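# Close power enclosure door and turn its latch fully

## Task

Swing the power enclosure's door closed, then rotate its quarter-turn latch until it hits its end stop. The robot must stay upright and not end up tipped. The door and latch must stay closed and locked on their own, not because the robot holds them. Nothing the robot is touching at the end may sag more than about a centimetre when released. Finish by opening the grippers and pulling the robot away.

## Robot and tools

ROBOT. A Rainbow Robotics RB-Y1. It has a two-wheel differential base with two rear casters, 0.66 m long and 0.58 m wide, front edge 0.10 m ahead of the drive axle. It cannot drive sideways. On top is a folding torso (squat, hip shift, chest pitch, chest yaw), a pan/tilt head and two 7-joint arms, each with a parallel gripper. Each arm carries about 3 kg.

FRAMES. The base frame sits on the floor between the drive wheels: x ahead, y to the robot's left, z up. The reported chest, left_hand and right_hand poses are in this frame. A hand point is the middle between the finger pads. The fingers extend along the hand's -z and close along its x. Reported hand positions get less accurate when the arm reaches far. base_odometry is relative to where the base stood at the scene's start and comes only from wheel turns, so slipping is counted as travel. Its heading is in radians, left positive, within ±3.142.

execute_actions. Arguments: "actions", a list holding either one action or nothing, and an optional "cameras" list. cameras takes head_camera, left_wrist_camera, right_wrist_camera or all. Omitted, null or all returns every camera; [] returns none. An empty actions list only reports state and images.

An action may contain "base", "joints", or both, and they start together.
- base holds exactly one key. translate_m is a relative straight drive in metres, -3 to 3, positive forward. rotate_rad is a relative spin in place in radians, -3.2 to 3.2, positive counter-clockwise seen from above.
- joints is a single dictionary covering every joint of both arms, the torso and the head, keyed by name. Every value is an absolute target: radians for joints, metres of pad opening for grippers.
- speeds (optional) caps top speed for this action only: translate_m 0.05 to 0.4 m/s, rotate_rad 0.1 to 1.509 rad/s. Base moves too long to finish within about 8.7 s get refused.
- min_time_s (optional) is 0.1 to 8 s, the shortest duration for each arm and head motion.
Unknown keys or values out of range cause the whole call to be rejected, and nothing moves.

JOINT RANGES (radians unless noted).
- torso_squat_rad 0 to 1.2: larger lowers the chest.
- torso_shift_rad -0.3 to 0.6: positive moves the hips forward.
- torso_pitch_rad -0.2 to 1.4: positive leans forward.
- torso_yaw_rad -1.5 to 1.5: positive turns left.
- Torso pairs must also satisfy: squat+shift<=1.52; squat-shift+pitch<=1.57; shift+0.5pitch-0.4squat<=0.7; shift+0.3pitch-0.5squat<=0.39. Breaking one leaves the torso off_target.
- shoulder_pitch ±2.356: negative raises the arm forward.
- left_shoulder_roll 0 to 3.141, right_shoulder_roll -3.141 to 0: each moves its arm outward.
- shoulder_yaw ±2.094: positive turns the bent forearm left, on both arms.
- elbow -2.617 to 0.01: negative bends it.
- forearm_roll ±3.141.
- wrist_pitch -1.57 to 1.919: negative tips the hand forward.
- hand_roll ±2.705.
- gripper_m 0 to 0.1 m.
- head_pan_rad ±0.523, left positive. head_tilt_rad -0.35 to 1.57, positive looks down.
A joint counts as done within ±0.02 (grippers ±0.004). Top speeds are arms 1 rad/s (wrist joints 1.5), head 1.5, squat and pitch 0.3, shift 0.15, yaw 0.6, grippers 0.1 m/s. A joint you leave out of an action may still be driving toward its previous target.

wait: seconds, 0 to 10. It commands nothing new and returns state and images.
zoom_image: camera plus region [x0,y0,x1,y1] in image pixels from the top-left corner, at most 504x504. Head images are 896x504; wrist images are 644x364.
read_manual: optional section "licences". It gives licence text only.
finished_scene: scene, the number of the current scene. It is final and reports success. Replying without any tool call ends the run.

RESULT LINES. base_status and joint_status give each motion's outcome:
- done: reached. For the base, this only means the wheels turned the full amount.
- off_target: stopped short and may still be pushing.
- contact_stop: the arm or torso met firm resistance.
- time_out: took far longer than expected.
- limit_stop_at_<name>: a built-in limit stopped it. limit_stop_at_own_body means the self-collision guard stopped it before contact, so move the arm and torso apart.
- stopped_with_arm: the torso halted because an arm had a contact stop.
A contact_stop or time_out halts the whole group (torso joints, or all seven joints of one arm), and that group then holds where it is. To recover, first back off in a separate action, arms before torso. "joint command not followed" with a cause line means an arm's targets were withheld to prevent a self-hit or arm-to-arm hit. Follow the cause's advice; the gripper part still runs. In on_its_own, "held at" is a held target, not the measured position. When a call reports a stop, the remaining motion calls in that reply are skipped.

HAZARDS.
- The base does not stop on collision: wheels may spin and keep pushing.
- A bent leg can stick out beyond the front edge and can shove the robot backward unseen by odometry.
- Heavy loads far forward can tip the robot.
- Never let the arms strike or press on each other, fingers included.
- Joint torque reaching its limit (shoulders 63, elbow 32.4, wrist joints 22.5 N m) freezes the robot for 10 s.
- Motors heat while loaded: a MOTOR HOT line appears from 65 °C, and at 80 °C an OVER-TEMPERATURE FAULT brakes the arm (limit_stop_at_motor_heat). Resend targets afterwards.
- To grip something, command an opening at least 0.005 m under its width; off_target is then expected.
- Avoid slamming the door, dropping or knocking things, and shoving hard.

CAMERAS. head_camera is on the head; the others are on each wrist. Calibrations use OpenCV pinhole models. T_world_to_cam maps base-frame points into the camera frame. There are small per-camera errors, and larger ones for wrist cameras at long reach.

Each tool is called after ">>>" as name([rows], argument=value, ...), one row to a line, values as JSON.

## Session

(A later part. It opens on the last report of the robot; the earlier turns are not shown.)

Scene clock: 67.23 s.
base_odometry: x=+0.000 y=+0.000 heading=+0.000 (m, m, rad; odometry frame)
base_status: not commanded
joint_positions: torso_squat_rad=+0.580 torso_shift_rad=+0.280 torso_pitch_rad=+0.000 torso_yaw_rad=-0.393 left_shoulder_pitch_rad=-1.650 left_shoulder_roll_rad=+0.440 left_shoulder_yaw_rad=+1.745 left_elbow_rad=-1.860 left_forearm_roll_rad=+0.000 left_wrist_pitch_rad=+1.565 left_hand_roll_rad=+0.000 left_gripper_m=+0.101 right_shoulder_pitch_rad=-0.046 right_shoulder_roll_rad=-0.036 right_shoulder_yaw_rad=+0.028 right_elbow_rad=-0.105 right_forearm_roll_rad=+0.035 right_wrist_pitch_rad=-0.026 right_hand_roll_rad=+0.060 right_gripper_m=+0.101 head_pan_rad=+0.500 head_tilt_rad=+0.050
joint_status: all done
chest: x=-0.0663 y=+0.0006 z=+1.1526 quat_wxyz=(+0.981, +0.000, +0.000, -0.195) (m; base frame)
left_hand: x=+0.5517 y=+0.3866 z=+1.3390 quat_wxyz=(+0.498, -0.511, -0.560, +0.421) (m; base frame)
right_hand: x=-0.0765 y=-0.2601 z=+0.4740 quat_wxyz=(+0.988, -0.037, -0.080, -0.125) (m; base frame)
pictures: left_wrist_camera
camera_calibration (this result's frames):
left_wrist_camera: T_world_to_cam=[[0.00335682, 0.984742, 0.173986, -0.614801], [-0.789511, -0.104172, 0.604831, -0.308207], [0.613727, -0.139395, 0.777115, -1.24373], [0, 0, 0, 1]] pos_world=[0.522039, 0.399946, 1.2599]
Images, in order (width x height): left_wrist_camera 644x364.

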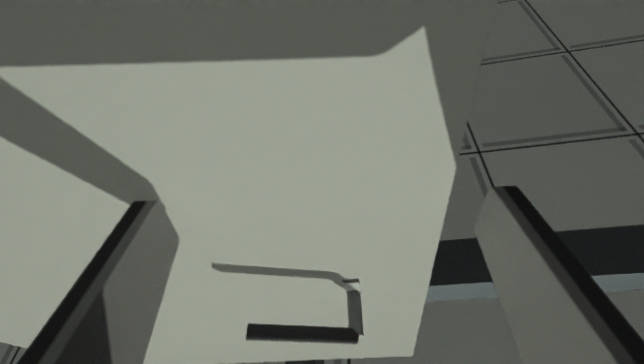

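>>> execute_actions([
  {"joints":{"torso_squat_rad":0.05,"torso_shift_rad":0.23}},
], cameras=[])

>>> execute_actions([
  {"joints":{"torso_shift_rad":0.255,"torso_yaw_rad":-0.36,"left_wrist_pitch_rad":1.595}},
], cameras=["left_wrist_camera"])

>>> execute_actions([
  {"joints":{"torso_squat_rad":0.4,"torso_shift_rad":0.275}},
], cameras=["head_camera","left_wrist_camera"])

Scene clock: 72.53 s.
base_odometry: x=+0.000 y=+0.000 heading=+0.000 (m, m, rad; odometry frame)
base_status: not commanded
joint_positions: torso_squat_rad=+0.050 torso_shift_rad=+0.230 torso_pitch_rad=+0.000 torso_yaw_rad=-0.393 left_shoulder_pitch_rad=-1.650 left_shoulder_roll_rad=+0.440 left_shoulder_yaw_rad=+1.745 left_elbow_rad=-1.860 left_forearm_roll_rad=+0.000 left_wrist_pitch_rad=+1.565 left_hand_roll_rad=+0.000 left_gripper_m=+0.101 right_shoulder_pitch_rad=-0.046 right_shoulder_roll_rad=-0.036 right_shoulder_yaw_rad=+0.028 right_elbow_rad=-0.105 right_forearm_roll_rad=+0.035 right_wrist_pitch_rad=-0.026 right_hand_roll_rad=+0.060 right_gripper_m=+0.101 head_pan_rad=+0.500 head_tilt_rad=+0.050
joint_status: all done
chest: x=-0.0686 y=+0.0008 z=+1.2706 quat_wxyz=(+0.981, +0.000, +0.000, -0.195) (m; base frame)
left_hand: x=+0.5494 y=+0.3869 z=+1.4564 quat_wxyz=(+0.499, -0.511, -0.560, +0.421) (m; base frame)
right_hand: x=-0.0790 y=-0.2600 z=+0.5920 quat_wxyz=(+0.988, -0.037, -0.080, -0.125) (m; base frame)
pictures: none
No camera images: the call's "cameras" was empty. Leave "cameras" out to get every camera's image.

Scene clock: 73.40 s.
base_odometry: x=+0.000 y=+0.000 heading=+0.000 (m, m, rad; odometry frame)
base_status: not commanded
joint_positions: torso_squat_rad=+0.050 torso_shift_rad=+0.255 torso_pitch_rad=+0.000 torso_yaw_rad=-0.360 left_shoulder_pitch_rad=-1.650 left_shoulder_roll_rad=+0.440 left_shoulder_yaw_rad=+1.745 left_elbow_rad=-1.860 left_forearm_roll_rad=+0.000 left_wrist_pitch_rad=+1.595 left_hand_roll_rad=+0.000 left_gripper_m=+0.101 right_shoulder_pitch_rad=-0.046 right_shoulder_roll_rad=-0.036 right_shoulder_yaw_rad=+0.028 right_elbow_rad=-0.105 right_forearm_roll_rad=+0.035 right_wrist_pitch_rad=-0.026 right_hand_roll_rad=+0.060 right_gripper_m=+0.101 head_pan_rad=+0.500 head_tilt_rad=+0.050
joint_status: all done
chest: x=-0.0516 y=+0.0008 z=+1.2664 quat_wxyz=(+0.984, +0.000, +0.000, -0.179) (m; base frame)
left_hand: x=+0.5536 y=+0.3999 z=+1.4512 quat_wxyz=(+0.500, -0.508, -0.560, +0.421) (m; base frame)
right_hand: x=-0.0536 y=-0.2602 z=+0.5878 quat_wxyz=(+0.990, -0.036, -0.081, -0.109) (m; base frame)
pictures: left_wrist_camera
camera_calibration (this result's frames):
left_wrist_camera: T_world_to_cam=[[0.00106609, 0.983973, 0.178313, -0.652078], [-0.786236, -0.10936, 0.608172, -0.377787], [0.617926, -0.140845, 0.773518, -1.32684], [0, 0, 0, 1]] pos_world=[0.523556, 0.413434, 1.37237]
Images, in order (width x height): left_wrist_camera 644x364.

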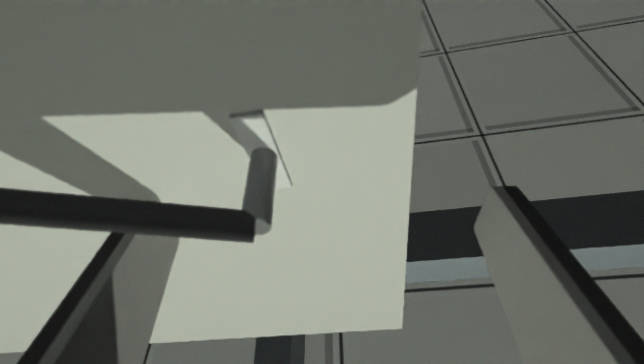

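Scene clock: 75.37 s.
base_odometry: x=+0.000 y=+0.000 heading=+0.000 (m, m, rad; odometry frame)
base_status: not commanded
joint_positions: torso_squat_rad=+0.400 torso_shift_rad=+0.275 torso_pitch_rad=+0.000 torso_yaw_rad=-0.360 left_shoulder_pitch_rad=-1.651 left_shoulder_roll_rad=+0.440 left_shoulder_yaw_rad=+1.745 left_elbow_rad=-1.860 left_forearm_roll_rad=+0.000 left_wrist_pitch_rad=+1.595 left_hand_roll_rad=+0.000 left_gripper_m=+0.101 right_shoulder_pitch_rad=-0.046 right_shoulder_roll_rad=-0.036 right_shoulder_yaw_rad=+0.028 right_elbow_rad=-0.105 right_forearm_roll_rad=+0.035 right_wrist_pitch_rad=-0.026 right_hand_roll_rad=+0.060 right_gripper_m=+0.101 head_pan_rad=+0.500 head_tilt_rad=+0.050
joint_status: all done
chest: x=-0.0531 y=+0.0005 z=+1.2105 quat_wxyz=(+0.984, +0.000, +0.000, -0.179) (m; base frame)
left_hand: x=+0.5521 y=+0.3987 z=+1.3964 quat_wxyz=(+0.500, -0.509, -0.560, +0.420) (m; base frame)
right_hand: x=-0.0548 y=-0.2602 z=+0.5317 quat_wxyz=(+0.990, -0.036, -0.081, -0.109) (m; base frame)
pictures: head_camera, left_wrist_camera
camera_calibration (this result's frames):
head_camera: T_world_to_cam=[[0.17346, -0.984757, 0.0128271, -0.0239709], [-0.00640478, -0.0141523, -0.999879, 1.46439], [0.98482, 0.173357, -0.00876201, -0.015448], [0, 0, 0, 1]] pos_world=[0.0287506, -0.000203079, 1.46439]
left_wrist_camera: T_world_to_cam=[[0.00262285, 0.983835, 0.179057, -0.643042], [-0.787491, -0.108325, 0.606732, -0.343405], [0.61632, -0.142597, 0.774477, -1.28343], [0, 0, 0, 1]] pos_world=[0.522263, 0.412434, 1.31748]
Images, in order (width x height): head_camera 896x504, left_wrist_camera 644x364.

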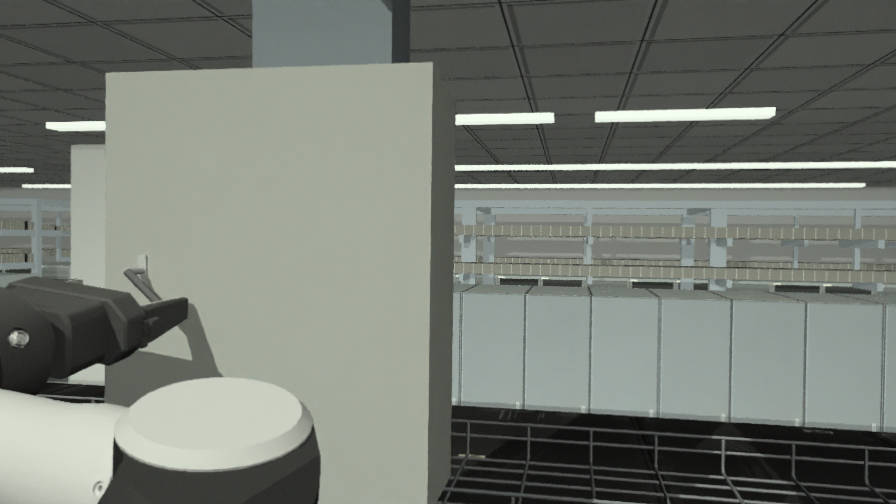

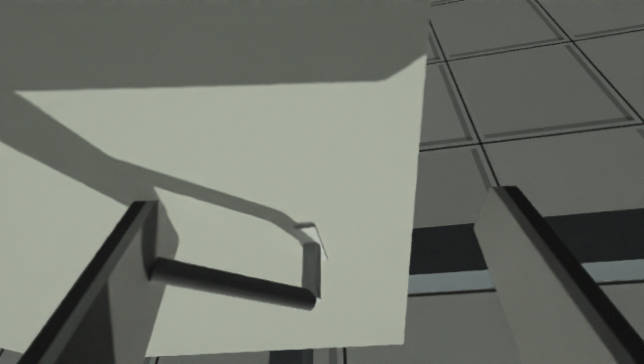

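>>> execute_actions([
  {"joints":{"torso_squat_rad":0.55,"torso_shift_rad":0.295}},
], cameras=["head_camera","left_wrist_camera"])

Scene clock: 77.87 s.
base_odometry: x=+0.000 y=+0.000 heading=+0.000 (m, m, rad; odometry frame)
base_status: not commanded
joint_positions: torso_squat_rad=+0.550 torso_shift_rad=+0.295 torso_pitch_rad=+0.000 torso_yaw_rad=-0.360 left_shoulder_pitch_rad=-1.650 left_shoulder_roll_rad=+0.440 left_shoulder_yaw_rad=+1.745 left_elbow_rad=-1.860 left_forearm_roll_rad=+0.000 left_wrist_pitch_rad=+1.595 left_hand_roll_rad=+0.000 left_gripper_m=+0.101 right_shoulder_pitch_rad=-0.046 right_shoulder_roll_rad=-0.036 right_shoulder_yaw_rad=+0.028 right_elbow_rad=-0.105 right_forearm_roll_rad=+0.035 right_wrist_pitch_rad=-0.026 right_hand_roll_rad=+0.060 right_gripper_m=+0.101 head_pan_rad=+0.500 head_tilt_rad=+0.050
joint_status: all done
chest: x=-0.0546 y=+0.0006 z=+1.1609 quat_wxyz=(+0.984, +0.000, +0.000, -0.179) (m; base frame)
left_hand: x=+0.5507 y=+0.3992 z=+1.3463 quat_wxyz=(+0.500, -0.509, -0.560, +0.421) (m; base frame)
right_hand: x=-0.0564 y=-0.2603 z=+0.4823 quat_wxyz=(+0.990, -0.036, -0.081, -0.109) (m; base frame)
pictures: head_camera, left_wrist_camera
camera_calibration (this result's frames):
head_camera: T_world_to_cam=[[0.173462, -0.984755, 0.0130073, -0.0232038], [-0.00661131, -0.0143716, -0.999875, 1.41483], [0.984818, 0.173354, -0.00900345, -0.0141929], [0, 0, 0, 1]] pos_world=[0.0273563, -0.0000562968, 1.41483]
left_wrist_camera: T_world_to_cam=[[0.00184527, 0.983913, 0.178636, -0.633567], [-0.786855, -0.108814, 0.607469, -0.315258], [0.617135, -0.141682, 0.773997, -1.24381], [0, 0, 0, 1]] pos_world=[0.520702, 0.412846, 1.26739]
Images, in order (width x height): head_camera 896x504, left_wrist_camera 644x364.

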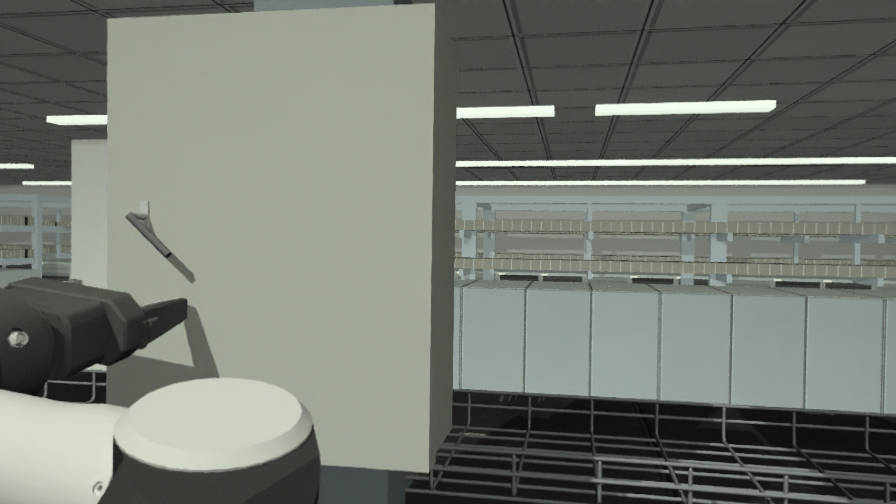

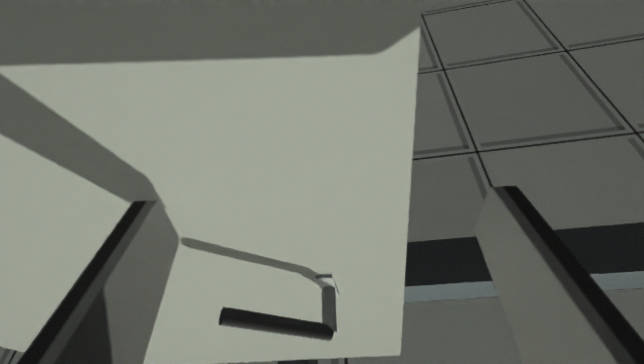

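>>> execute_actions([
  {"joints":{"torso_squat_rad":0.25,"torso_shift_rad":0.265}},
], cameras=[])

>>> execute_actions([
  {"joints":{"torso_shift_rad":0.28,"torso_yaw_rad":-0.335,"left_wrist_pitch_rad":1.62}},
], cameras=[])

>>> execute_actions([
  {"joints":{"torso_squat_rad":0.55,"torso_shift_rad":0.31}},
], cameras=["head_camera"])

>>> execute_actions([
  {"joints":{"torso_squat_rad":0.3,"torso_shift_rad":0.285}},
], cameras=[])

>>> execute_actions([
  {"joints":{"torso_shift_rad":0.295,"torso_yaw_rad":-0.315,"left_wrist_pitch_rad":1.64}},
], cameras=[])

>>> execute_actions([
  {"joints":{"torso_squat_rad":0.6,"torso_shift_rad":0.33}},
], cameras=["head_camera"])

Scene clock: 82.83 s.
base_odometry: x=+0.000 y=+0.000 heading=+0.000 (m, m, rad; odometry frame)
base_status: not commanded
joint_positions: torso_squat_rad=+0.250 torso_shift_rad=+0.265 torso_pitch_rad=+0.000 torso_yaw_rad=-0.360 left_shoulder_pitch_rad=-1.650 left_shoulder_roll_rad=+0.440 left_shoulder_yaw_rad=+1.745 left_elbow_rad=-1.860 left_forearm_roll_rad=+0.000 left_wrist_pitch_rad=+1.595 left_hand_roll_rad=+0.000 left_gripper_m=+0.101 right_shoulder_pitch_rad=-0.046 right_shoulder_roll_rad=-0.036 right_shoulder_yaw_rad=+0.028 right_elbow_rad=-0.105 right_forearm_roll_rad=+0.035 right_wrist_pitch_rad=-0.026 right_hand_roll_rad=+0.060 right_gripper_m=+0.101 head_pan_rad=+0.500 head_tilt_rad=+0.050
joint_status: all done
chest: x=-0.0503 y=+0.0008 z=+1.2445 quat_wxyz=(+0.984, +0.000, +0.000, -0.179) (m; base frame)
left_hand: x=+0.5549 y=+0.3996 z=+1.4292 quat_wxyz=(+0.500, -0.508, -0.560, +0.421) (m; base frame)
right_hand: x=-0.0523 y=-0.2602 z=+0.5659 quat_wxyz=(+0.990, -0.036, -0.081, -0.109) (m; base frame)
pictures: none
No camera images: the call's "cameras" was empty. Leave "cameras" out to get every camera's image.

Scene clock: 83.57 s.
base_odometry: x=+0.000 y=+0.000 heading=+0.000 (m, m, rad; odometry frame)
base_status: not commanded
joint_positions: torso_squat_rad=+0.250 torso_shift_rad=+0.280 torso_pitch_rad=+0.000 torso_yaw_rad=-0.335 left_shoulder_pitch_rad=-1.650 left_shoulder_roll_rad=+0.440 left_shoulder_yaw_rad=+1.745 left_elbow_rad=-1.860 left_forearm_roll_rad=+0.000 left_wrist_pitch_rad=+1.620 left_hand_roll_rad=+0.000 left_gripper_m=+0.101 right_shoulder_pitch_rad=-0.046 right_shoulder_roll_rad=-0.036 right_shoulder_yaw_rad=+0.028 right_elbow_rad=-0.105 right_forearm_roll_rad=+0.035 right_wrist_pitch_rad=-0.026 right_hand_roll_rad=+0.060 right_gripper_m=+0.101 head_pan_rad=+0.500 head_tilt_rad=+0.050
joint_status: all done
chest: x=-0.0405 y=+0.0008 z=+1.2417 quat_wxyz=(+0.986, +0.000, +0.000, -0.167) (m; base frame)
left_hand: x=+0.5546 y=+0.4090 z=+1.4257 quat_wxyz=(+0.502, -0.507, -0.560, +0.421) (m; base frame)
right_hand: x=-0.0360 y=-0.2602 z=+0.5632 quat_wxyz=(+0.991, -0.035, -0.081, -0.097) (m; base frame)
pictures: none
No camera images: the call's "cameras" was empty. Leave "cameras" out to get every camera's image.

Scene clock: 85.33 s.
base_odometry: x=+0.000 y=+0.000 heading=+0.000 (m, m, rad; odometry frame)
base_status: not commanded
joint_positions: torso_squat_rad=+0.550 torso_shift_rad=+0.310 torso_pitch_rad=+0.000 torso_yaw_rad=-0.335 left_shoulder_pitch_rad=-1.650 left_shoulder_roll_rad=+0.440 left_shoulder_yaw_rad=+1.745 left_elbow_rad=-1.860 left_forearm_roll_rad=+0.000 left_wrist_pitch_rad=+1.620 left_hand_roll_rad=+0.000 left_gripper_m=+0.101 right_shoulder_pitch_rad=-0.046 right_shoulder_roll_rad=-0.036 right_shoulder_yaw_rad=+0.028 right_elbow_rad=-0.105 right_forearm_roll_rad=+0.035 right_wrist_pitch_rad=-0.026 right_hand_roll_rad=+0.060 right_gripper_m=+0.101 head_pan_rad=+0.500 head_tilt_rad=+0.050
joint_status: all done
chest: x=-0.0460 y=+0.0007 z=+1.1582 quat_wxyz=(+0.986, +0.000, +0.000, -0.167) (m; base frame)
left_hand: x=+0.5490 y=+0.4086 z=+1.3428 quat_wxyz=(+0.502, -0.507, -0.560, +0.421) (m; base frame)
right_hand: x=-0.0413 y=-0.2602 z=+0.4796 quat_wxyz=(+0.991, -0.035, -0.081, -0.097) (m; base frame)
pictures: head_camera
camera_calibration (this result's frames):
head_camera: T_world_to_cam=[[0.198015, -0.980112, 0.0130883, -0.0235673], [-0.00625625, -0.0146161, -0.999874, 1.41224], [0.980179, 0.197908, -0.00902603, -0.0228368], [0, 0, 0, 1]] pos_world=[0.0358862, 0.00206236, 1.41216]
Images, in order (width x height): head_camera 896x504.

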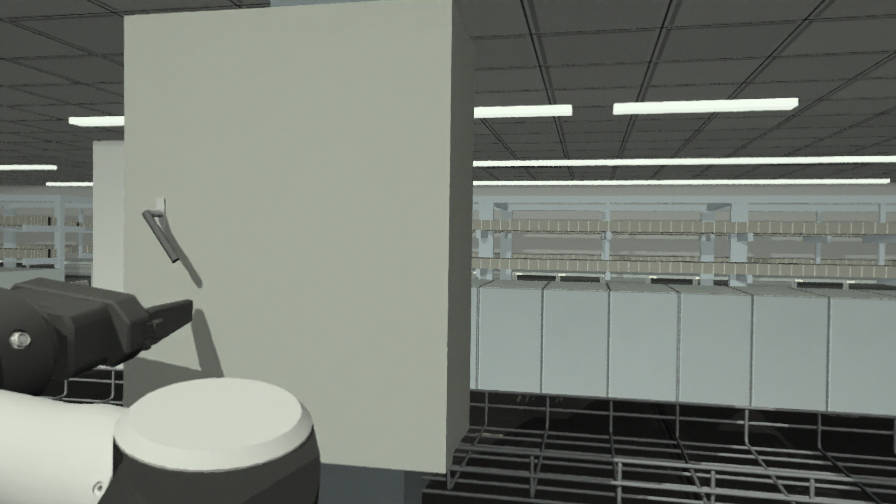

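Scene clock: 86.60 s.
base_odometry: x=+0.000 y=+0.000 heading=+0.000 (m, m, rad; odometry frame)
base_status: not commanded
joint_positions: torso_squat_rad=+0.393 torso_shift_rad=+0.295 torso_pitch_rad=+0.002 torso_yaw_rad=-0.335 left_shoulder_pitch_rad=-1.643 left_shoulder_roll_rad=+0.437 left_shoulder_yaw_rad=+1.750 left_elbow_rad=-1.862 left_forearm_roll_rad=-0.004 left_wrist_pitch_rad=+1.624 left_hand_roll_rad=-0.001 left_gripper_m=+0.101 right_shoulder_pitch_rad=-0.046 right_shoulder_roll_rad=-0.036 right_shoulder_yaw_rad=+0.028 right_elbow_rad=-0.105 right_forearm_roll_rad=+0.035 right_wrist_pitch_rad=-0.026 right_hand_roll_rad=+0.060 right_gripper_m=+0.101 head_pan_rad=+0.500 head_tilt_rad=+0.050
joint_status: torso_squat_rad contact_stop (moved -0.157 of -0.250); the others done
on_its_own: torso_squat_rad is held at +0.393, not at your +0.300, since a contact_stop
chest: x=-0.0397 y=+0.0009 z=+1.2087 quat_wxyz=(+0.986, -0.001, +0.001, -0.166) (m; base frame)
left_hand: x=+0.5562 y=+0.4089 z=+1.3859 quat_wxyz=(+0.506, -0.505, -0.556, +0.425) (m; base frame)
right_hand: x=-0.0360 y=-0.2604 z=+0.5302 quat_wxyz=(+0.991, -0.035, -0.080, -0.097) (m; base frame)
pictures: none
No camera images: the call's "cameras" was empty. Leave "cameras" out to get every camera's image.

not run: a stop came earlier in this reply.

not run: a stop came earlier in this reply.

>>> execute_actions([
  {"joints":{"torso_squat_rad":0.48,"torso_shift_rad":0.295,"torso_yaw_rad":-0.355,"torso_pitch_rad":0,"left_wrist_pitch_rad":1.6}},
], cameras=[])

>>> execute_actions([
  {"joints":{"torso_squat_rad":0.27,"torso_shift_rad":0.27}},
], cameras=[])

>>> execute_actions([
  {"joints":{"torso_shift_rad":0.298,"torso_yaw_rad":-0.312,"left_wrist_pitch_rad":1.643}},
], cameras=["head_camera"])

>>> execute_actions([
  {"joints":{"torso_squat_rad":0.6,"torso_shift_rad":0.338}},
], cameras=["head_camera"])

Scene clock: 98.50 s.
TORQUE FAULT: left_wrist_pitch_rad reached its load limit. The robot stopped for 10 seconds, dropped its targets and accepts commands again. The stop added 9.4 s to the call and to motion_time.
base_odometry: x=+0.000 y=+0.000 heading=+0.000 (m, m, rad; odometry frame)
base_status: not commanded
joint_positions: torso_squat_rad=+0.397 torso_shift_rad=+0.294 torso_pitch_rad=+0.000 torso_yaw_rad=-0.335 left_shoulder_pitch_rad=-1.639 left_shoulder_roll_rad=+0.433 left_shoulder_yaw_rad=+1.753 left_elbow_rad=-1.862 left_forearm_roll_rad=-0.006 left_wrist_pitch_rad=+1.616 left_hand_roll_rad=-0.002 left_gripper_m=+0.101 right_shoulder_pitch_rad=-0.046 right_shoulder_roll_rad=-0.036 right_shoulder_yaw_rad=+0.028 right_elbow_rad=-0.105 right_forearm_roll_rad=+0.035 right_wrist_pitch_rad=-0.026 right_hand_roll_rad=+0.060 right_gripper_m=+0.101 head_pan_rad=+0.500 head_tilt_rad=+0.050
joint_status: torso_squat_rad torque_fault (moved +0.004 of +0.087); left_wrist_pitch_rad contact_stop (moved -0.008 of -0.024); the others done
on_its_own: torso_squat_rad is held at +0.397, not at your +0.480, since a torque_fault
chest: x=-0.0412 y=+0.0006 z=+1.2078 quat_wxyz=(+0.986, +0.000, +0.000, -0.167) (m; base frame)
left_hand: x=+0.5557 y=+0.4090 z=+1.3828 quat_wxyz=(+0.506, -0.502, -0.556, +0.428) (m; base frame)
right_hand: x=-0.0366 y=-0.2603 z=+0.5292 quat_wxyz=(+0.991, -0.035, -0.081, -0.097) (m; base frame)
pictures: none
No camera images: the call's "cameras" was empty. Leave "cameras" out to get every camera's image.

not run: a stop came earlier in this reply.

not run: a stop came earlier in this reply.

not run: a stop came earlier in this reply.

Oops. Just go down alone first.

>>> execute_actions([
  {"joints":{"torso_squat_rad":0.52,"torso_shift_rad":0.3}},
], cameras=["head_camera","left_wrist_camera"])

Scene clock: 101.33 s.
base_odometry: x=+0.000 y=+0.000 heading=+0.000 (m, m, rad; odometry frame)
base_status: not commanded
joint_positions: torso_squat_rad=+0.520 torso_shift_rad=+0.300 torso_pitch_rad=+0.000 torso_yaw_rad=-0.335 left_shoulder_pitch_rad=-1.642 left_shoulder_roll_rad=+0.436 left_shoulder_yaw_rad=+1.750 left_elbow_rad=-1.861 left_forearm_roll_rad=-0.004 left_wrist_pitch_rad=+1.613 left_hand_roll_rad=-0.001 left_gripper_m=+0.101 right_shoulder_pitch_rad=-0.046 right_shoulder_roll_rad=-0.036 right_shoulder_yaw_rad=+0.028 right_elbow_rad=-0.105 right_forearm_roll_rad=+0.035 right_wrist_pitch_rad=-0.026 right_hand_roll_rad=+0.060 right_gripper_m=+0.101 head_pan_rad=+0.500 head_tilt_rad=+0.050
joint_status: all done
chest: x=-0.0484 y=+0.0007 z=+1.1703 quat_wxyz=(+0.986, +0.000, +0.000, -0.167) (m; base frame)
left_hand: x=+0.5479 y=+0.4101 z=+1.3484 quat_wxyz=(+0.503, -0.503, -0.559, +0.427) (m; base frame)
right_hand: x=-0.0441 y=-0.2602 z=+0.4917 quat_wxyz=(+0.991, -0.035, -0.081, -0.097) (m; base frame)
pictures: head_camera, left_wrist_camera
camera_calibration (this result's frames):
head_camera: T_world_to_cam=[[0.197764, -0.980162, 0.0131053, -0.0232169], [-0.00671356, -0.0147233, -0.999869, 1.42422], [0.980227, 0.19765, -0.00949212, -0.0198514], [0, 0, 0, 1]] pos_world=[0.0336119, 0.00213656, 1.42415]
left_wrist_camera: T_world_to_cam=[[-0.00320043, 0.983696, 0.17981, -0.643427], [-0.776016, -0.115851, 0.619982, -0.337502], [0.630705, -0.137551, 0.763735, -1.23746], [0, 0, 0, 1]] pos_world=[0.516503, 0.423622, 1.27003]
Images, in order (width x height): head_camera 896x504, left_wrist_camera 644x364.

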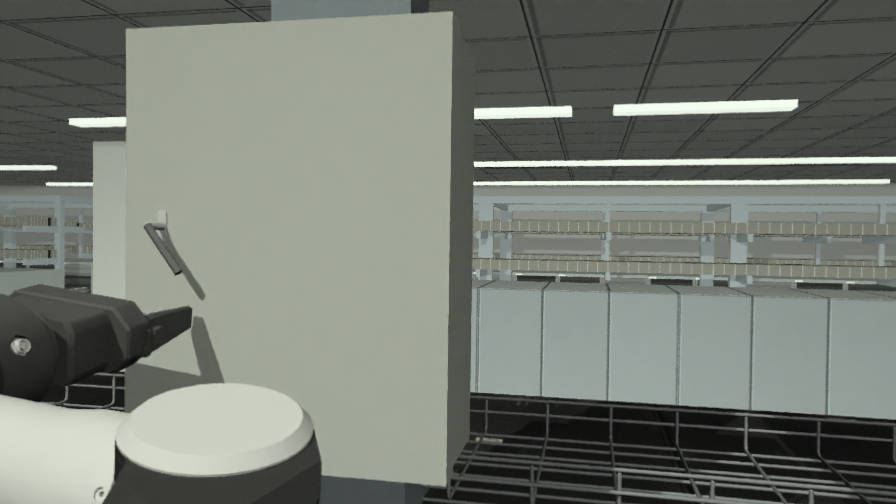

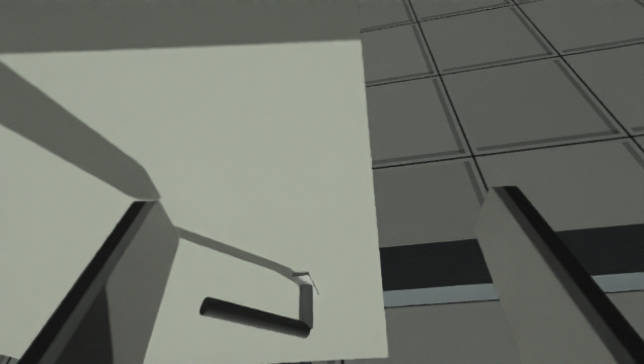

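>>> execute_actions([
  {"joints":{"torso_yaw_rad":-0.375,"torso_shift_rad":0.285,"left_wrist_pitch_rad":1.58,"left_shoulder_pitch_rad":-1.65,"left_shoulder_roll_rad":0.44,"left_shoulder_yaw_rad":1.745,"left_elbow_rad":-1.86,"left_forearm_roll_rad":0,"left_hand_roll_rad":0}},
], cameras=[])

>>> execute_actions([
  {"joints":{"torso_squat_rad":0.27,"torso_shift_rad":0.258}},
], cameras=[])

>>> execute_actions([
  {"joints":{"torso_shift_rad":0.298,"torso_yaw_rad":-0.315,"left_wrist_pitch_rad":1.64}},
], cameras=["head_camera"])

>>> execute_actions([
  {"joints":{"torso_squat_rad":0.6,"torso_shift_rad":0.338}},
], cameras=["head_camera"])

Scene clock: 105.67 s.
base_odometry: x=+0.000 y=+0.000 heading=+0.000 (m, m, rad; odometry frame)
base_status: not commanded
joint_positions: torso_squat_rad=+0.520 torso_shift_rad=+0.285 torso_pitch_rad=+0.000 torso_yaw_rad=-0.375 left_shoulder_pitch_rad=-1.650 left_shoulder_roll_rad=+0.440 left_shoulder_yaw_rad=+1.745 left_elbow_rad=-1.860 left_forearm_roll_rad=+0.000 left_wrist_pitch_rad=+1.580 left_hand_roll_rad=+0.000 left_gripper_m=+0.101 right_shoulder_pitch_rad=-0.046 right_shoulder_roll_rad=-0.036 right_shoulder_yaw_rad=+0.028 right_elbow_rad=-0.105 right_forearm_roll_rad=+0.035 right_wrist_pitch_rad=-0.026 right_hand_roll_rad=+0.060 right_gripper_m=+0.101 head_pan_rad=+0.500 head_tilt_rad=+0.050
joint_status: all done
chest: x=-0.0571 y=+0.0007 z=+1.1729 quat_wxyz=(+0.982, +0.000, +0.000, -0.186) (m; base frame)
left_hand: x=+0.5541 y=+0.3940 z=+1.3580 quat_wxyz=(+0.499, -0.509, -0.560, +0.421) (m; base frame)
right_hand: x=-0.0631 y=-0.2602 z=+0.4943 quat_wxyz=(+0.989, -0.036, -0.080, -0.117) (m; base frame)
pictures: none
No camera images: the call's "cameras" was empty. Leave "cameras" out to get every camera's image.

Scene clock: 107.30 s.
base_odometry: x=+0.000 y=+0.000 heading=+0.000 (m, m, rad; odometry frame)
base_status: not commanded
joint_positions: torso_squat_rad=+0.270 torso_shift_rad=+0.258 torso_pitch_rad=+0.001 torso_yaw_rad=-0.375 left_shoulder_pitch_rad=-1.650 left_shoulder_roll_rad=+0.440 left_shoulder_yaw_rad=+1.745 left_elbow_rad=-1.860 left_forearm_roll_rad=+0.000 left_wrist_pitch_rad=+1.580 left_hand_roll_rad=+0.000 left_gripper_m=+0.101 right_shoulder_pitch_rad=-0.046 right_shoulder_roll_rad=-0.036 right_shoulder_yaw_rad=+0.028 right_elbow_rad=-0.105 right_forearm_roll_rad=+0.035 right_wrist_pitch_rad=-0.026 right_hand_roll_rad=+0.060 right_gripper_m=+0.101 head_pan_rad=+0.500 head_tilt_rad=+0.050
joint_status: all done
chest: x=-0.0557 y=+0.0008 z=+1.2422 quat_wxyz=(+0.982, +0.000, +0.000, -0.186) (m; base frame)
left_hand: x=+0.5554 y=+0.3943 z=+1.4273 quat_wxyz=(+0.499, -0.509, -0.560, +0.422) (m; base frame)
right_hand: x=-0.0618 y=-0.2601 z=+0.5637 quat_wxyz=(+0.989, -0.036, -0.080, -0.117) (m; base frame)
pictures: none
No camera images: the call's "cameras" was empty. Leave "cameras" out to get every camera's image.

Scene clock: 108.37 s.
base_odometry: x=+0.000 y=+0.000 heading=+0.000 (m, m, rad; odometry frame)
base_status: not commanded
joint_positions: torso_squat_rad=+0.270 torso_shift_rad=+0.297 torso_pitch_rad=+0.000 torso_yaw_rad=-0.315 left_shoulder_pitch_rad=-1.650 left_shoulder_roll_rad=+0.439 left_shoulder_yaw_rad=+1.745 left_elbow_rad=-1.860 left_forearm_roll_rad=+0.000 left_wrist_pitch_rad=+1.641 left_hand_roll_rad=+0.000 left_gripper_m=+0.101 right_shoulder_pitch_rad=-0.046 right_shoulder_roll_rad=-0.036 right_shoulder_yaw_rad=+0.028 right_elbow_rad=-0.105 right_forearm_roll_rad=+0.035 right_wrist_pitch_rad=-0.026 right_hand_roll_rad=+0.060 right_gripper_m=+0.101 head_pan_rad=+0.500 head_tilt_rad=+0.050
joint_status: all done
chest: x=-0.0305 y=+0.0005 z=+1.2349 quat_wxyz=(+0.988, +0.000, +0.000, -0.157) (m; base frame)
left_hand: x=+0.5562 y=+0.4152 z=+1.4192 quat_wxyz=(+0.504, -0.506, -0.560, +0.420) (m; base frame)
right_hand: x=-0.0202 y=-0.2600 z=+0.5562 quat_wxyz=(+0.992, -0.034, -0.082, -0.087) (m; base frame)
pictures: head_camera
camera_calibration (this result's frames):
head_camera: T_world_to_cam=[[0.217667, -0.975938, 0.012855, -0.0269266], [-0.00564645, -0.0144297, -0.99988, 1.48903], [0.976007, 0.217569, -0.00865146, -0.0379741], [0, 0, 0, 1]] pos_world=[0.0513317, 0.00346958, 1.48887]
Images, in order (width x height): head_camera 896x504.

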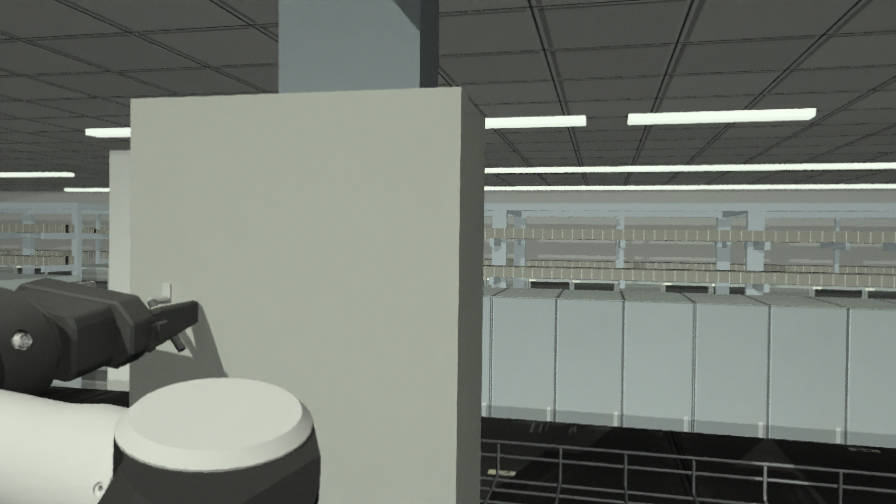

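Scene clock: 110.23 s.
base_odometry: x=+0.000 y=+0.000 heading=+0.000 (m, m, rad; odometry frame)
base_status: not commanded
joint_positions: torso_squat_rad=+0.600 torso_shift_rad=+0.338 torso_pitch_rad=+0.000 torso_yaw_rad=-0.315 left_shoulder_pitch_rad=-1.650 left_shoulder_roll_rad=+0.440 left_shoulder_yaw_rad=+1.745 left_elbow_rad=-1.860 left_forearm_roll_rad=+0.000 left_wrist_pitch_rad=+1.640 left_hand_roll_rad=+0.000 left_gripper_m=+0.101 right_shoulder_pitch_rad=-0.046 right_shoulder_roll_rad=-0.036 right_shoulder_yaw_rad=+0.028 right_elbow_rad=-0.105 right_forearm_roll_rad=+0.035 right_wrist_pitch_rad=-0.026 right_hand_roll_rad=+0.060 right_gripper_m=+0.101 head_pan_rad=+0.500 head_tilt_rad=+0.050
joint_status: all done
chest: x=-0.0363 y=+0.0006 z=+1.1350 quat_wxyz=(+0.988, +0.000, +0.000, -0.157) (m; base frame)
left_hand: x=+0.5504 y=+0.4159 z=+1.3186 quat_wxyz=(+0.503, -0.505, -0.560, +0.421) (m; base frame)
right_hand: x=-0.0267 y=-0.2601 z=+0.4563 quat_wxyz=(+0.992, -0.034, -0.081, -0.087) (m; base frame)
pictures: head_camera
camera_calibration (this result's frames):
head_camera: T_world_to_cam=[[0.217643, -0.975943, 0.0129502, -0.0243497], [-0.00644553, -0.0147051, -0.999871, 1.38901], [0.976007, 0.217531, -0.00949092, -0.0321635], [0, 0, 0, 1]] pos_world=[0.0456443, 0.00365815, 1.38884]
Images, in order (width x height): head_camera 896x504.

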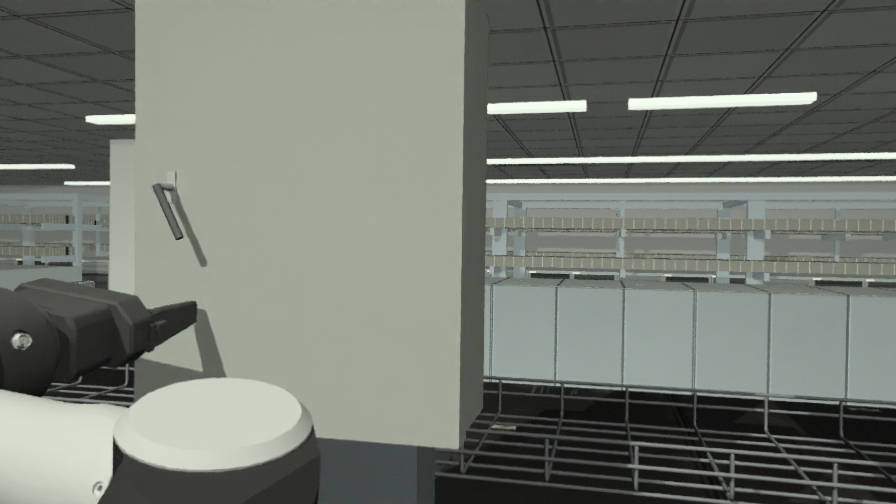

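>>> execute_actions([
  {"joints":{"torso_yaw_rad":-0.37,"torso_shift_rad":0.295,"left_wrist_pitch_rad":1.585}},
], cameras=[])

>>> execute_actions([
  {"joints":{"torso_squat_rad":0.3,"torso_shift_rad":0.262}},
], cameras=[])

>>> execute_actions([
  {"joints":{"torso_shift_rad":0.315,"torso_yaw_rad":-0.29,"left_wrist_pitch_rad":1.665}},
], cameras=["head_camera"])

>>> execute_actions([
  {"joints":{"torso_squat_rad":0.6,"torso_shift_rad":0.355}},
], cameras=["head_camera"])

Scene clock: 113.30 s.
base_odometry: x=+0.000 y=+0.000 heading=+0.000 (m, m, rad; odometry frame)
base_status: not commanded
joint_positions: torso_squat_rad=+0.600 torso_shift_rad=+0.295 torso_pitch_rad=+0.000 torso_yaw_rad=-0.370 left_shoulder_pitch_rad=-1.650 left_shoulder_roll_rad=+0.440 left_shoulder_yaw_rad=+1.745 left_elbow_rad=-1.860 left_forearm_roll_rad=+0.000 left_wrist_pitch_rad=+1.585 left_hand_roll_rad=+0.000 left_gripper_m=+0.101 right_shoulder_pitch_rad=-0.046 right_shoulder_roll_rad=-0.036 right_shoulder_yaw_rad=+0.028 right_elbow_rad=-0.105 right_forearm_roll_rad=+0.035 right_wrist_pitch_rad=-0.026 right_hand_roll_rad=+0.060 right_gripper_m=+0.101 head_pan_rad=+0.500 head_tilt_rad=+0.050
joint_status: all done
chest: x=-0.0600 y=+0.0006 z=+1.1427 quat_wxyz=(+0.983, +0.000, +0.000, -0.184) (m; base frame)
left_hand: x=+0.5492 y=+0.3957 z=+1.3281 quat_wxyz=(+0.499, -0.509, -0.560, +0.421) (m; base frame)
right_hand: x=-0.0646 y=-0.2602 z=+0.4641 quat_wxyz=(+0.990, -0.036, -0.080, -0.114) (m; base frame)
pictures: none
No camera images: the call's "cameras" was empty. Leave "cameras" out to get every camera's image.

Scene clock: 115.10 s.
base_odometry: x=+0.000 y=+0.000 heading=+0.000 (m, m, rad; odometry frame)
base_status: not commanded
joint_positions: torso_squat_rad=+0.300 torso_shift_rad=+0.262 torso_pitch_rad=+0.001 torso_yaw_rad=-0.370 left_shoulder_pitch_rad=-1.650 left_shoulder_roll_rad=+0.440 left_shoulder_yaw_rad=+1.745 left_elbow_rad=-1.860 left_forearm_roll_rad=+0.000 left_wrist_pitch_rad=+1.585 left_hand_roll_rad=+0.000 left_gripper_m=+0.101 right_shoulder_pitch_rad=-0.046 right_shoulder_roll_rad=-0.036 right_shoulder_yaw_rad=+0.028 right_elbow_rad=-0.105 right_forearm_roll_rad=+0.035 right_wrist_pitch_rad=-0.026 right_hand_roll_rad=+0.060 right_gripper_m=+0.101 head_pan_rad=+0.500 head_tilt_rad=+0.050
joint_status: all done
chest: x=-0.0546 y=+0.0007 z=+1.2358 quat_wxyz=(+0.983, +0.000, +0.000, -0.184) (m; base frame)
left_hand: x=+0.5547 y=+0.3958 z=+1.4210 quat_wxyz=(+0.500, -0.509, -0.560, +0.421) (m; base frame)
right_hand: x=-0.0594 y=-0.2602 z=+0.5572 quat_wxyz=(+0.990, -0.036, -0.080, -0.114) (m; base frame)
pictures: none
No camera images: the call's "cameras" was empty. Leave "cameras" out to get every camera's image.

Scene clock: 116.23 s.
base_odometry: x=+0.000 y=+0.000 heading=+0.000 (m, m, rad; odometry frame)
base_status: not commanded
joint_positions: torso_squat_rad=+0.300 torso_shift_rad=+0.314 torso_pitch_rad=+0.000 torso_yaw_rad=-0.291 left_shoulder_pitch_rad=-1.651 left_shoulder_roll_rad=+0.436 left_shoulder_yaw_rad=+1.745 left_elbow_rad=-1.859 left_forearm_roll_rad=+0.000 left_wrist_pitch_rad=+1.668 left_hand_roll_rad=+0.000 left_gripper_m=+0.101 right_shoulder_pitch_rad=-0.046 right_shoulder_roll_rad=-0.036 right_shoulder_yaw_rad=+0.028 right_elbow_rad=-0.105 right_forearm_roll_rad=+0.035 right_wrist_pitch_rad=-0.026 right_hand_roll_rad=+0.060 right_gripper_m=+0.101 head_pan_rad=+0.500 head_tilt_rad=+0.050
joint_status: all done
chest: x=-0.0213 y=-0.0001 z=+1.2258 quat_wxyz=(+0.989, +0.000, +0.000, -0.145) (m; base frame)
left_hand: x=+0.5561 y=+0.4205 z=+1.4094 quat_wxyz=(+0.508, -0.506, -0.559, +0.418) (m; base frame)
right_hand: x=-0.0048 y=-0.2597 z=+0.5469 quat_wxyz=(+0.993, -0.032, -0.082, -0.075) (m; base frame)
pictures: head_camera
camera_calibration (this result's frames):
head_camera: T_world_to_cam=[[0.241463, -0.970336, 0.0119909, -0.0277975], [-0.00541658, -0.0137041, -0.999891, 1.48002], [0.970395, 0.241371, -0.00856492, -0.047103], [0, 0, 0, 1]] pos_world=[0.0604372, 0.00467864, 1.47979]
Images, in order (width x height): head_camera 896x504.

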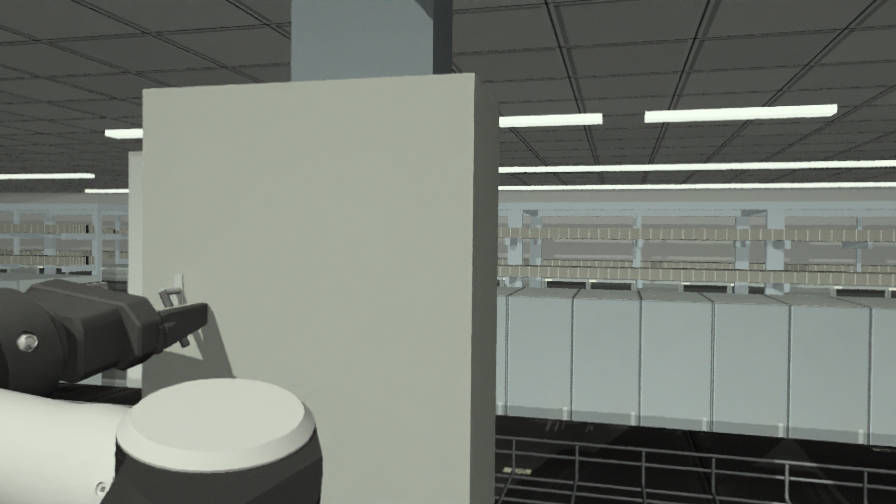

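Scene clock: 118.00 s.
base_odometry: x=+0.000 y=+0.000 heading=+0.000 (m, m, rad; odometry frame)
base_status: not commanded
joint_positions: torso_squat_rad=+0.600 torso_shift_rad=+0.355 torso_pitch_rad=+0.000 torso_yaw_rad=-0.290 left_shoulder_pitch_rad=-1.650 left_shoulder_roll_rad=+0.440 left_shoulder_yaw_rad=+1.745 left_elbow_rad=-1.860 left_forearm_roll_rad=+0.000 left_wrist_pitch_rad=+1.665 left_hand_roll_rad=+0.000 left_gripper_m=+0.101 right_shoulder_pitch_rad=-0.046 right_shoulder_roll_rad=-0.036 right_shoulder_yaw_rad=+0.028 right_elbow_rad=-0.105 right_forearm_roll_rad=+0.035 right_wrist_pitch_rad=-0.026 right_hand_roll_rad=+0.060 right_gripper_m=+0.101 head_pan_rad=+0.500 head_tilt_rad=+0.050
joint_status: all done
chest: x=-0.0271 y=+0.0007 z=+1.1316 quat_wxyz=(+0.989, +0.000, +0.000, -0.145) (m; base frame)
left_hand: x=+0.5491 y=+0.4247 z=+1.3144 quat_wxyz=(+0.505, -0.504, -0.560, +0.421) (m; base frame)
right_hand: x=-0.0110 y=-0.2598 z=+0.4530 quat_wxyz=(+0.993, -0.033, -0.082, -0.075) (m; base frame)
pictures: head_camera
camera_calibration (this result's frames):
head_camera: T_world_to_cam=[[0.241916, -0.97021, 0.0130026, -0.0256846], [-0.00609846, -0.0149207, -0.99987, 1.38575], [0.970278, 0.241805, -0.00952635, -0.0413532], [0, 0, 0, 1]] pos_world=[0.0547885, 0.00575627, 1.38551]
Images, in order (width x height): head_camera 896x504.

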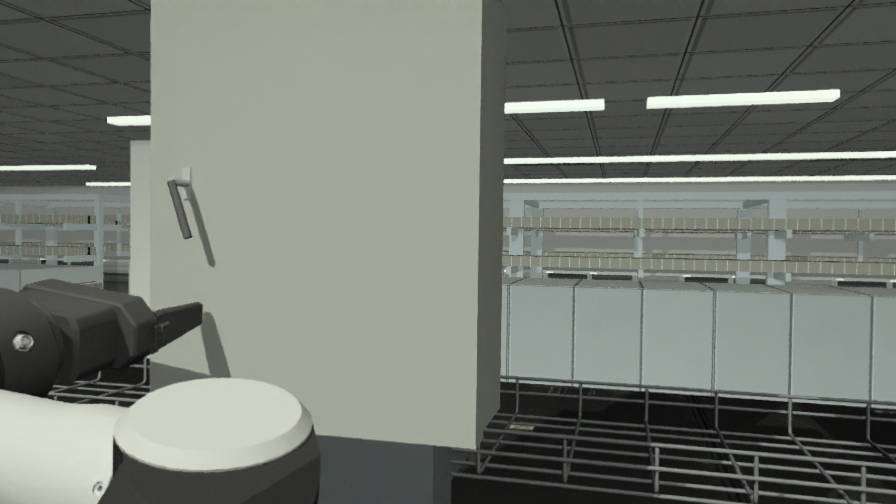

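>>> execute_actions([
  {"joints":{"torso_yaw_rad":-0.35,"torso_shift_rad":0.305,"left_wrist_pitch_rad":1.605}},
], cameras=[])

>>> execute_actions([
  {"joints":{"torso_squat_rad":0.33,"torso_shift_rad":0.278}},
], cameras=[])

>>> execute_actions([
  {"joints":{"torso_shift_rad":0.328,"torso_yaw_rad":-0.275,"left_wrist_pitch_rad":1.675}},
], cameras=["head_camera"])

>>> execute_actions([
  {"joints":{"torso_squat_rad":0.6,"torso_shift_rad":0.365}},
], cameras=["head_camera"])

Scene clock: 121.80 s.
base_odometry: x=+0.000 y=+0.000 heading=+0.000 (m, m, rad; odometry frame)
base_status: not commanded
joint_positions: torso_squat_rad=+0.600 torso_shift_rad=+0.305 torso_pitch_rad=+0.000 torso_yaw_rad=-0.350 left_shoulder_pitch_rad=-1.650 left_shoulder_roll_rad=+0.440 left_shoulder_yaw_rad=+1.745 left_elbow_rad=-1.860 left_forearm_roll_rad=+0.000 left_wrist_pitch_rad=+1.605 left_hand_roll_rad=+0.000 left_gripper_m=+0.101 right_shoulder_pitch_rad=-0.046 right_shoulder_roll_rad=-0.036 right_shoulder_yaw_rad=+0.028 right_elbow_rad=-0.105 right_forearm_roll_rad=+0.035 right_wrist_pitch_rad=-0.026 right_hand_roll_rad=+0.060 right_gripper_m=+0.101 head_pan_rad=+0.500 head_tilt_rad=+0.050
joint_status: all done
chest: x=-0.0544 y=+0.0007 z=+1.1410 quat_wxyz=(+0.985, +0.000, +0.000, -0.174) (m; base frame)
left_hand: x=+0.5467 y=+0.4032 z=+1.3257 quat_wxyz=(+0.501, -0.508, -0.560, +0.421) (m; base frame)
right_hand: x=-0.0539 y=-0.2603 z=+0.4624 quat_wxyz=(+0.991, -0.035, -0.081, -0.104) (m; base frame)
pictures: none
No camera images: the call's "cameras" was empty. Leave "cameras" out to get every camera's image.

Scene clock: 123.47 s.
base_odometry: x=+0.000 y=+0.000 heading=+0.000 (m, m, rad; odometry frame)
base_status: not commanded
joint_positions: torso_squat_rad=+0.330 torso_shift_rad=+0.278 torso_pitch_rad=+0.001 torso_yaw_rad=-0.350 left_shoulder_pitch_rad=-1.650 left_shoulder_roll_rad=+0.440 left_shoulder_yaw_rad=+1.745 left_elbow_rad=-1.860 left_forearm_roll_rad=+0.000 left_wrist_pitch_rad=+1.605 left_hand_roll_rad=+0.000 left_gripper_m=+0.101 right_shoulder_pitch_rad=-0.046 right_shoulder_roll_rad=-0.036 right_shoulder_yaw_rad=+0.028 right_elbow_rad=-0.105 right_forearm_roll_rad=+0.035 right_wrist_pitch_rad=-0.026 right_hand_roll_rad=+0.060 right_gripper_m=+0.101 head_pan_rad=+0.500 head_tilt_rad=+0.050
joint_status: all done
chest: x=-0.0461 y=+0.0007 z=+1.2267 quat_wxyz=(+0.985, +0.000, +0.000, -0.174) (m; base frame)
left_hand: x=+0.5552 y=+0.4033 z=+1.4112 quat_wxyz=(+0.501, -0.508, -0.560, +0.421) (m; base frame)
right_hand: x=-0.0457 y=-0.2602 z=+0.5481 quat_wxyz=(+0.991, -0.035, -0.081, -0.104) (m; base frame)
pictures: none
No camera images: the call's "cameras" was empty. Leave "cameras" out to get every camera's image.

Scene clock: 124.60 s.
base_odometry: x=+0.000 y=+0.000 heading=+0.000 (m, m, rad; odometry frame)
base_status: not commanded
joint_positions: torso_squat_rad=+0.330 torso_shift_rad=+0.327 torso_pitch_rad=-0.001 torso_yaw_rad=-0.276 left_shoulder_pitch_rad=-1.651 left_shoulder_roll_rad=+0.435 left_shoulder_yaw_rad=+1.745 left_elbow_rad=-1.858 left_forearm_roll_rad=+0.000 left_wrist_pitch_rad=+1.679 left_hand_roll_rad=+0.000 left_gripper_m=+0.101 right_shoulder_pitch_rad=-0.046 right_shoulder_roll_rad=-0.036 right_shoulder_yaw_rad=+0.028 right_elbow_rad=-0.105 right_forearm_roll_rad=+0.035 right_wrist_pitch_rad=-0.026 right_hand_roll_rad=+0.060 right_gripper_m=+0.101 head_pan_rad=+0.500 head_tilt_rad=+0.050
joint_status: all done
chest: x=-0.0152 y=-0.0002 z=+1.2170 quat_wxyz=(+0.991, +0.000, +0.000, -0.137) (m; base frame)
left_hand: x=+0.5560 y=+0.4261 z=+1.4003 quat_wxyz=(+0.508, -0.504, -0.560, +0.419) (m; base frame)
right_hand: x=+0.0053 y=-0.2594 z=+0.5380 quat_wxyz=(+0.994, -0.032, -0.082, -0.068) (m; base frame)
pictures: head_camera
camera_calibration (this result's frames):
head_camera: T_world_to_cam=[[0.255906, -0.966629, 0.0118404, -0.0288788], [-0.00505042, -0.0135849, -0.999895, 1.47117], [0.966688, 0.25582, -0.00835835, -0.0533218], [0, 0, 0, 1]] pos_world=[0.0663658, 0.00571141, 1.47091]
Images, in order (width x height): head_camera 896x504.

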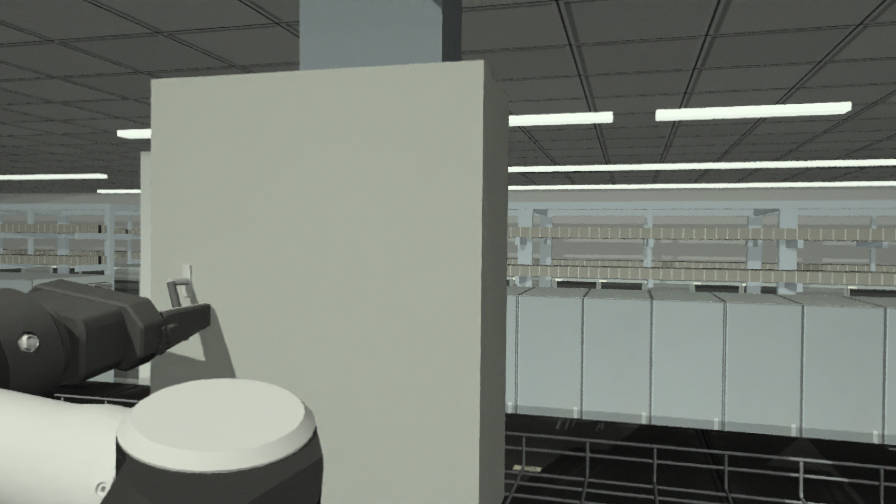

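Scene clock: 126.30 s.
base_odometry: x=+0.000 y=+0.000 heading=+0.000 (m, m, rad; odometry frame)
base_status: not commanded
joint_positions: torso_squat_rad=+0.600 torso_shift_rad=+0.365 torso_pitch_rad=+0.000 torso_yaw_rad=-0.275 left_shoulder_pitch_rad=-1.650 left_shoulder_roll_rad=+0.440 left_shoulder_yaw_rad=+1.745 left_elbow_rad=-1.860 left_forearm_roll_rad=+0.000 left_wrist_pitch_rad=+1.675 left_hand_roll_rad=+0.000 left_gripper_m=+0.101 right_shoulder_pitch_rad=-0.046 right_shoulder_roll_rad=-0.036 right_shoulder_yaw_rad=+0.028 right_elbow_rad=-0.105 right_forearm_roll_rad=+0.035 right_wrist_pitch_rad=-0.026 right_hand_roll_rad=+0.060 right_gripper_m=+0.101 head_pan_rad=+0.500 head_tilt_rad=+0.050
joint_status: all done
chest: x=-0.0217 y=+0.0007 z=+1.1296 quat_wxyz=(+0.991, +0.000, +0.000, -0.137) (m; base frame)
left_hand: x=+0.5481 y=+0.4310 z=+1.3120 quat_wxyz=(+0.505, -0.502, -0.562, +0.422) (m; base frame)
right_hand: x=-0.0016 y=-0.2595 z=+0.4510 quat_wxyz=(+0.994, -0.032, -0.082, -0.067) (m; base frame)
pictures: head_camera
camera_calibration (this result's frames):
head_camera: T_world_to_cam=[[0.256442, -0.966472, 0.0130168, -0.0266577], [-0.00588762, -0.0150288, -0.99987, 1.38375], [0.966542, 0.256332, -0.00954424, -0.0466936], [0, 0, 0, 1]] pos_world=[0.0601144, 0.0070012, 1.38347]
Images, in order (width x height): head_camera 896x504.

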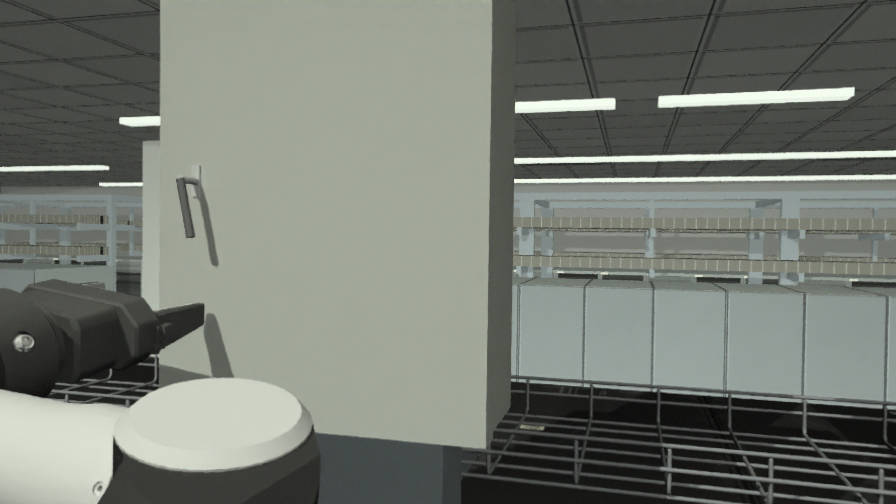

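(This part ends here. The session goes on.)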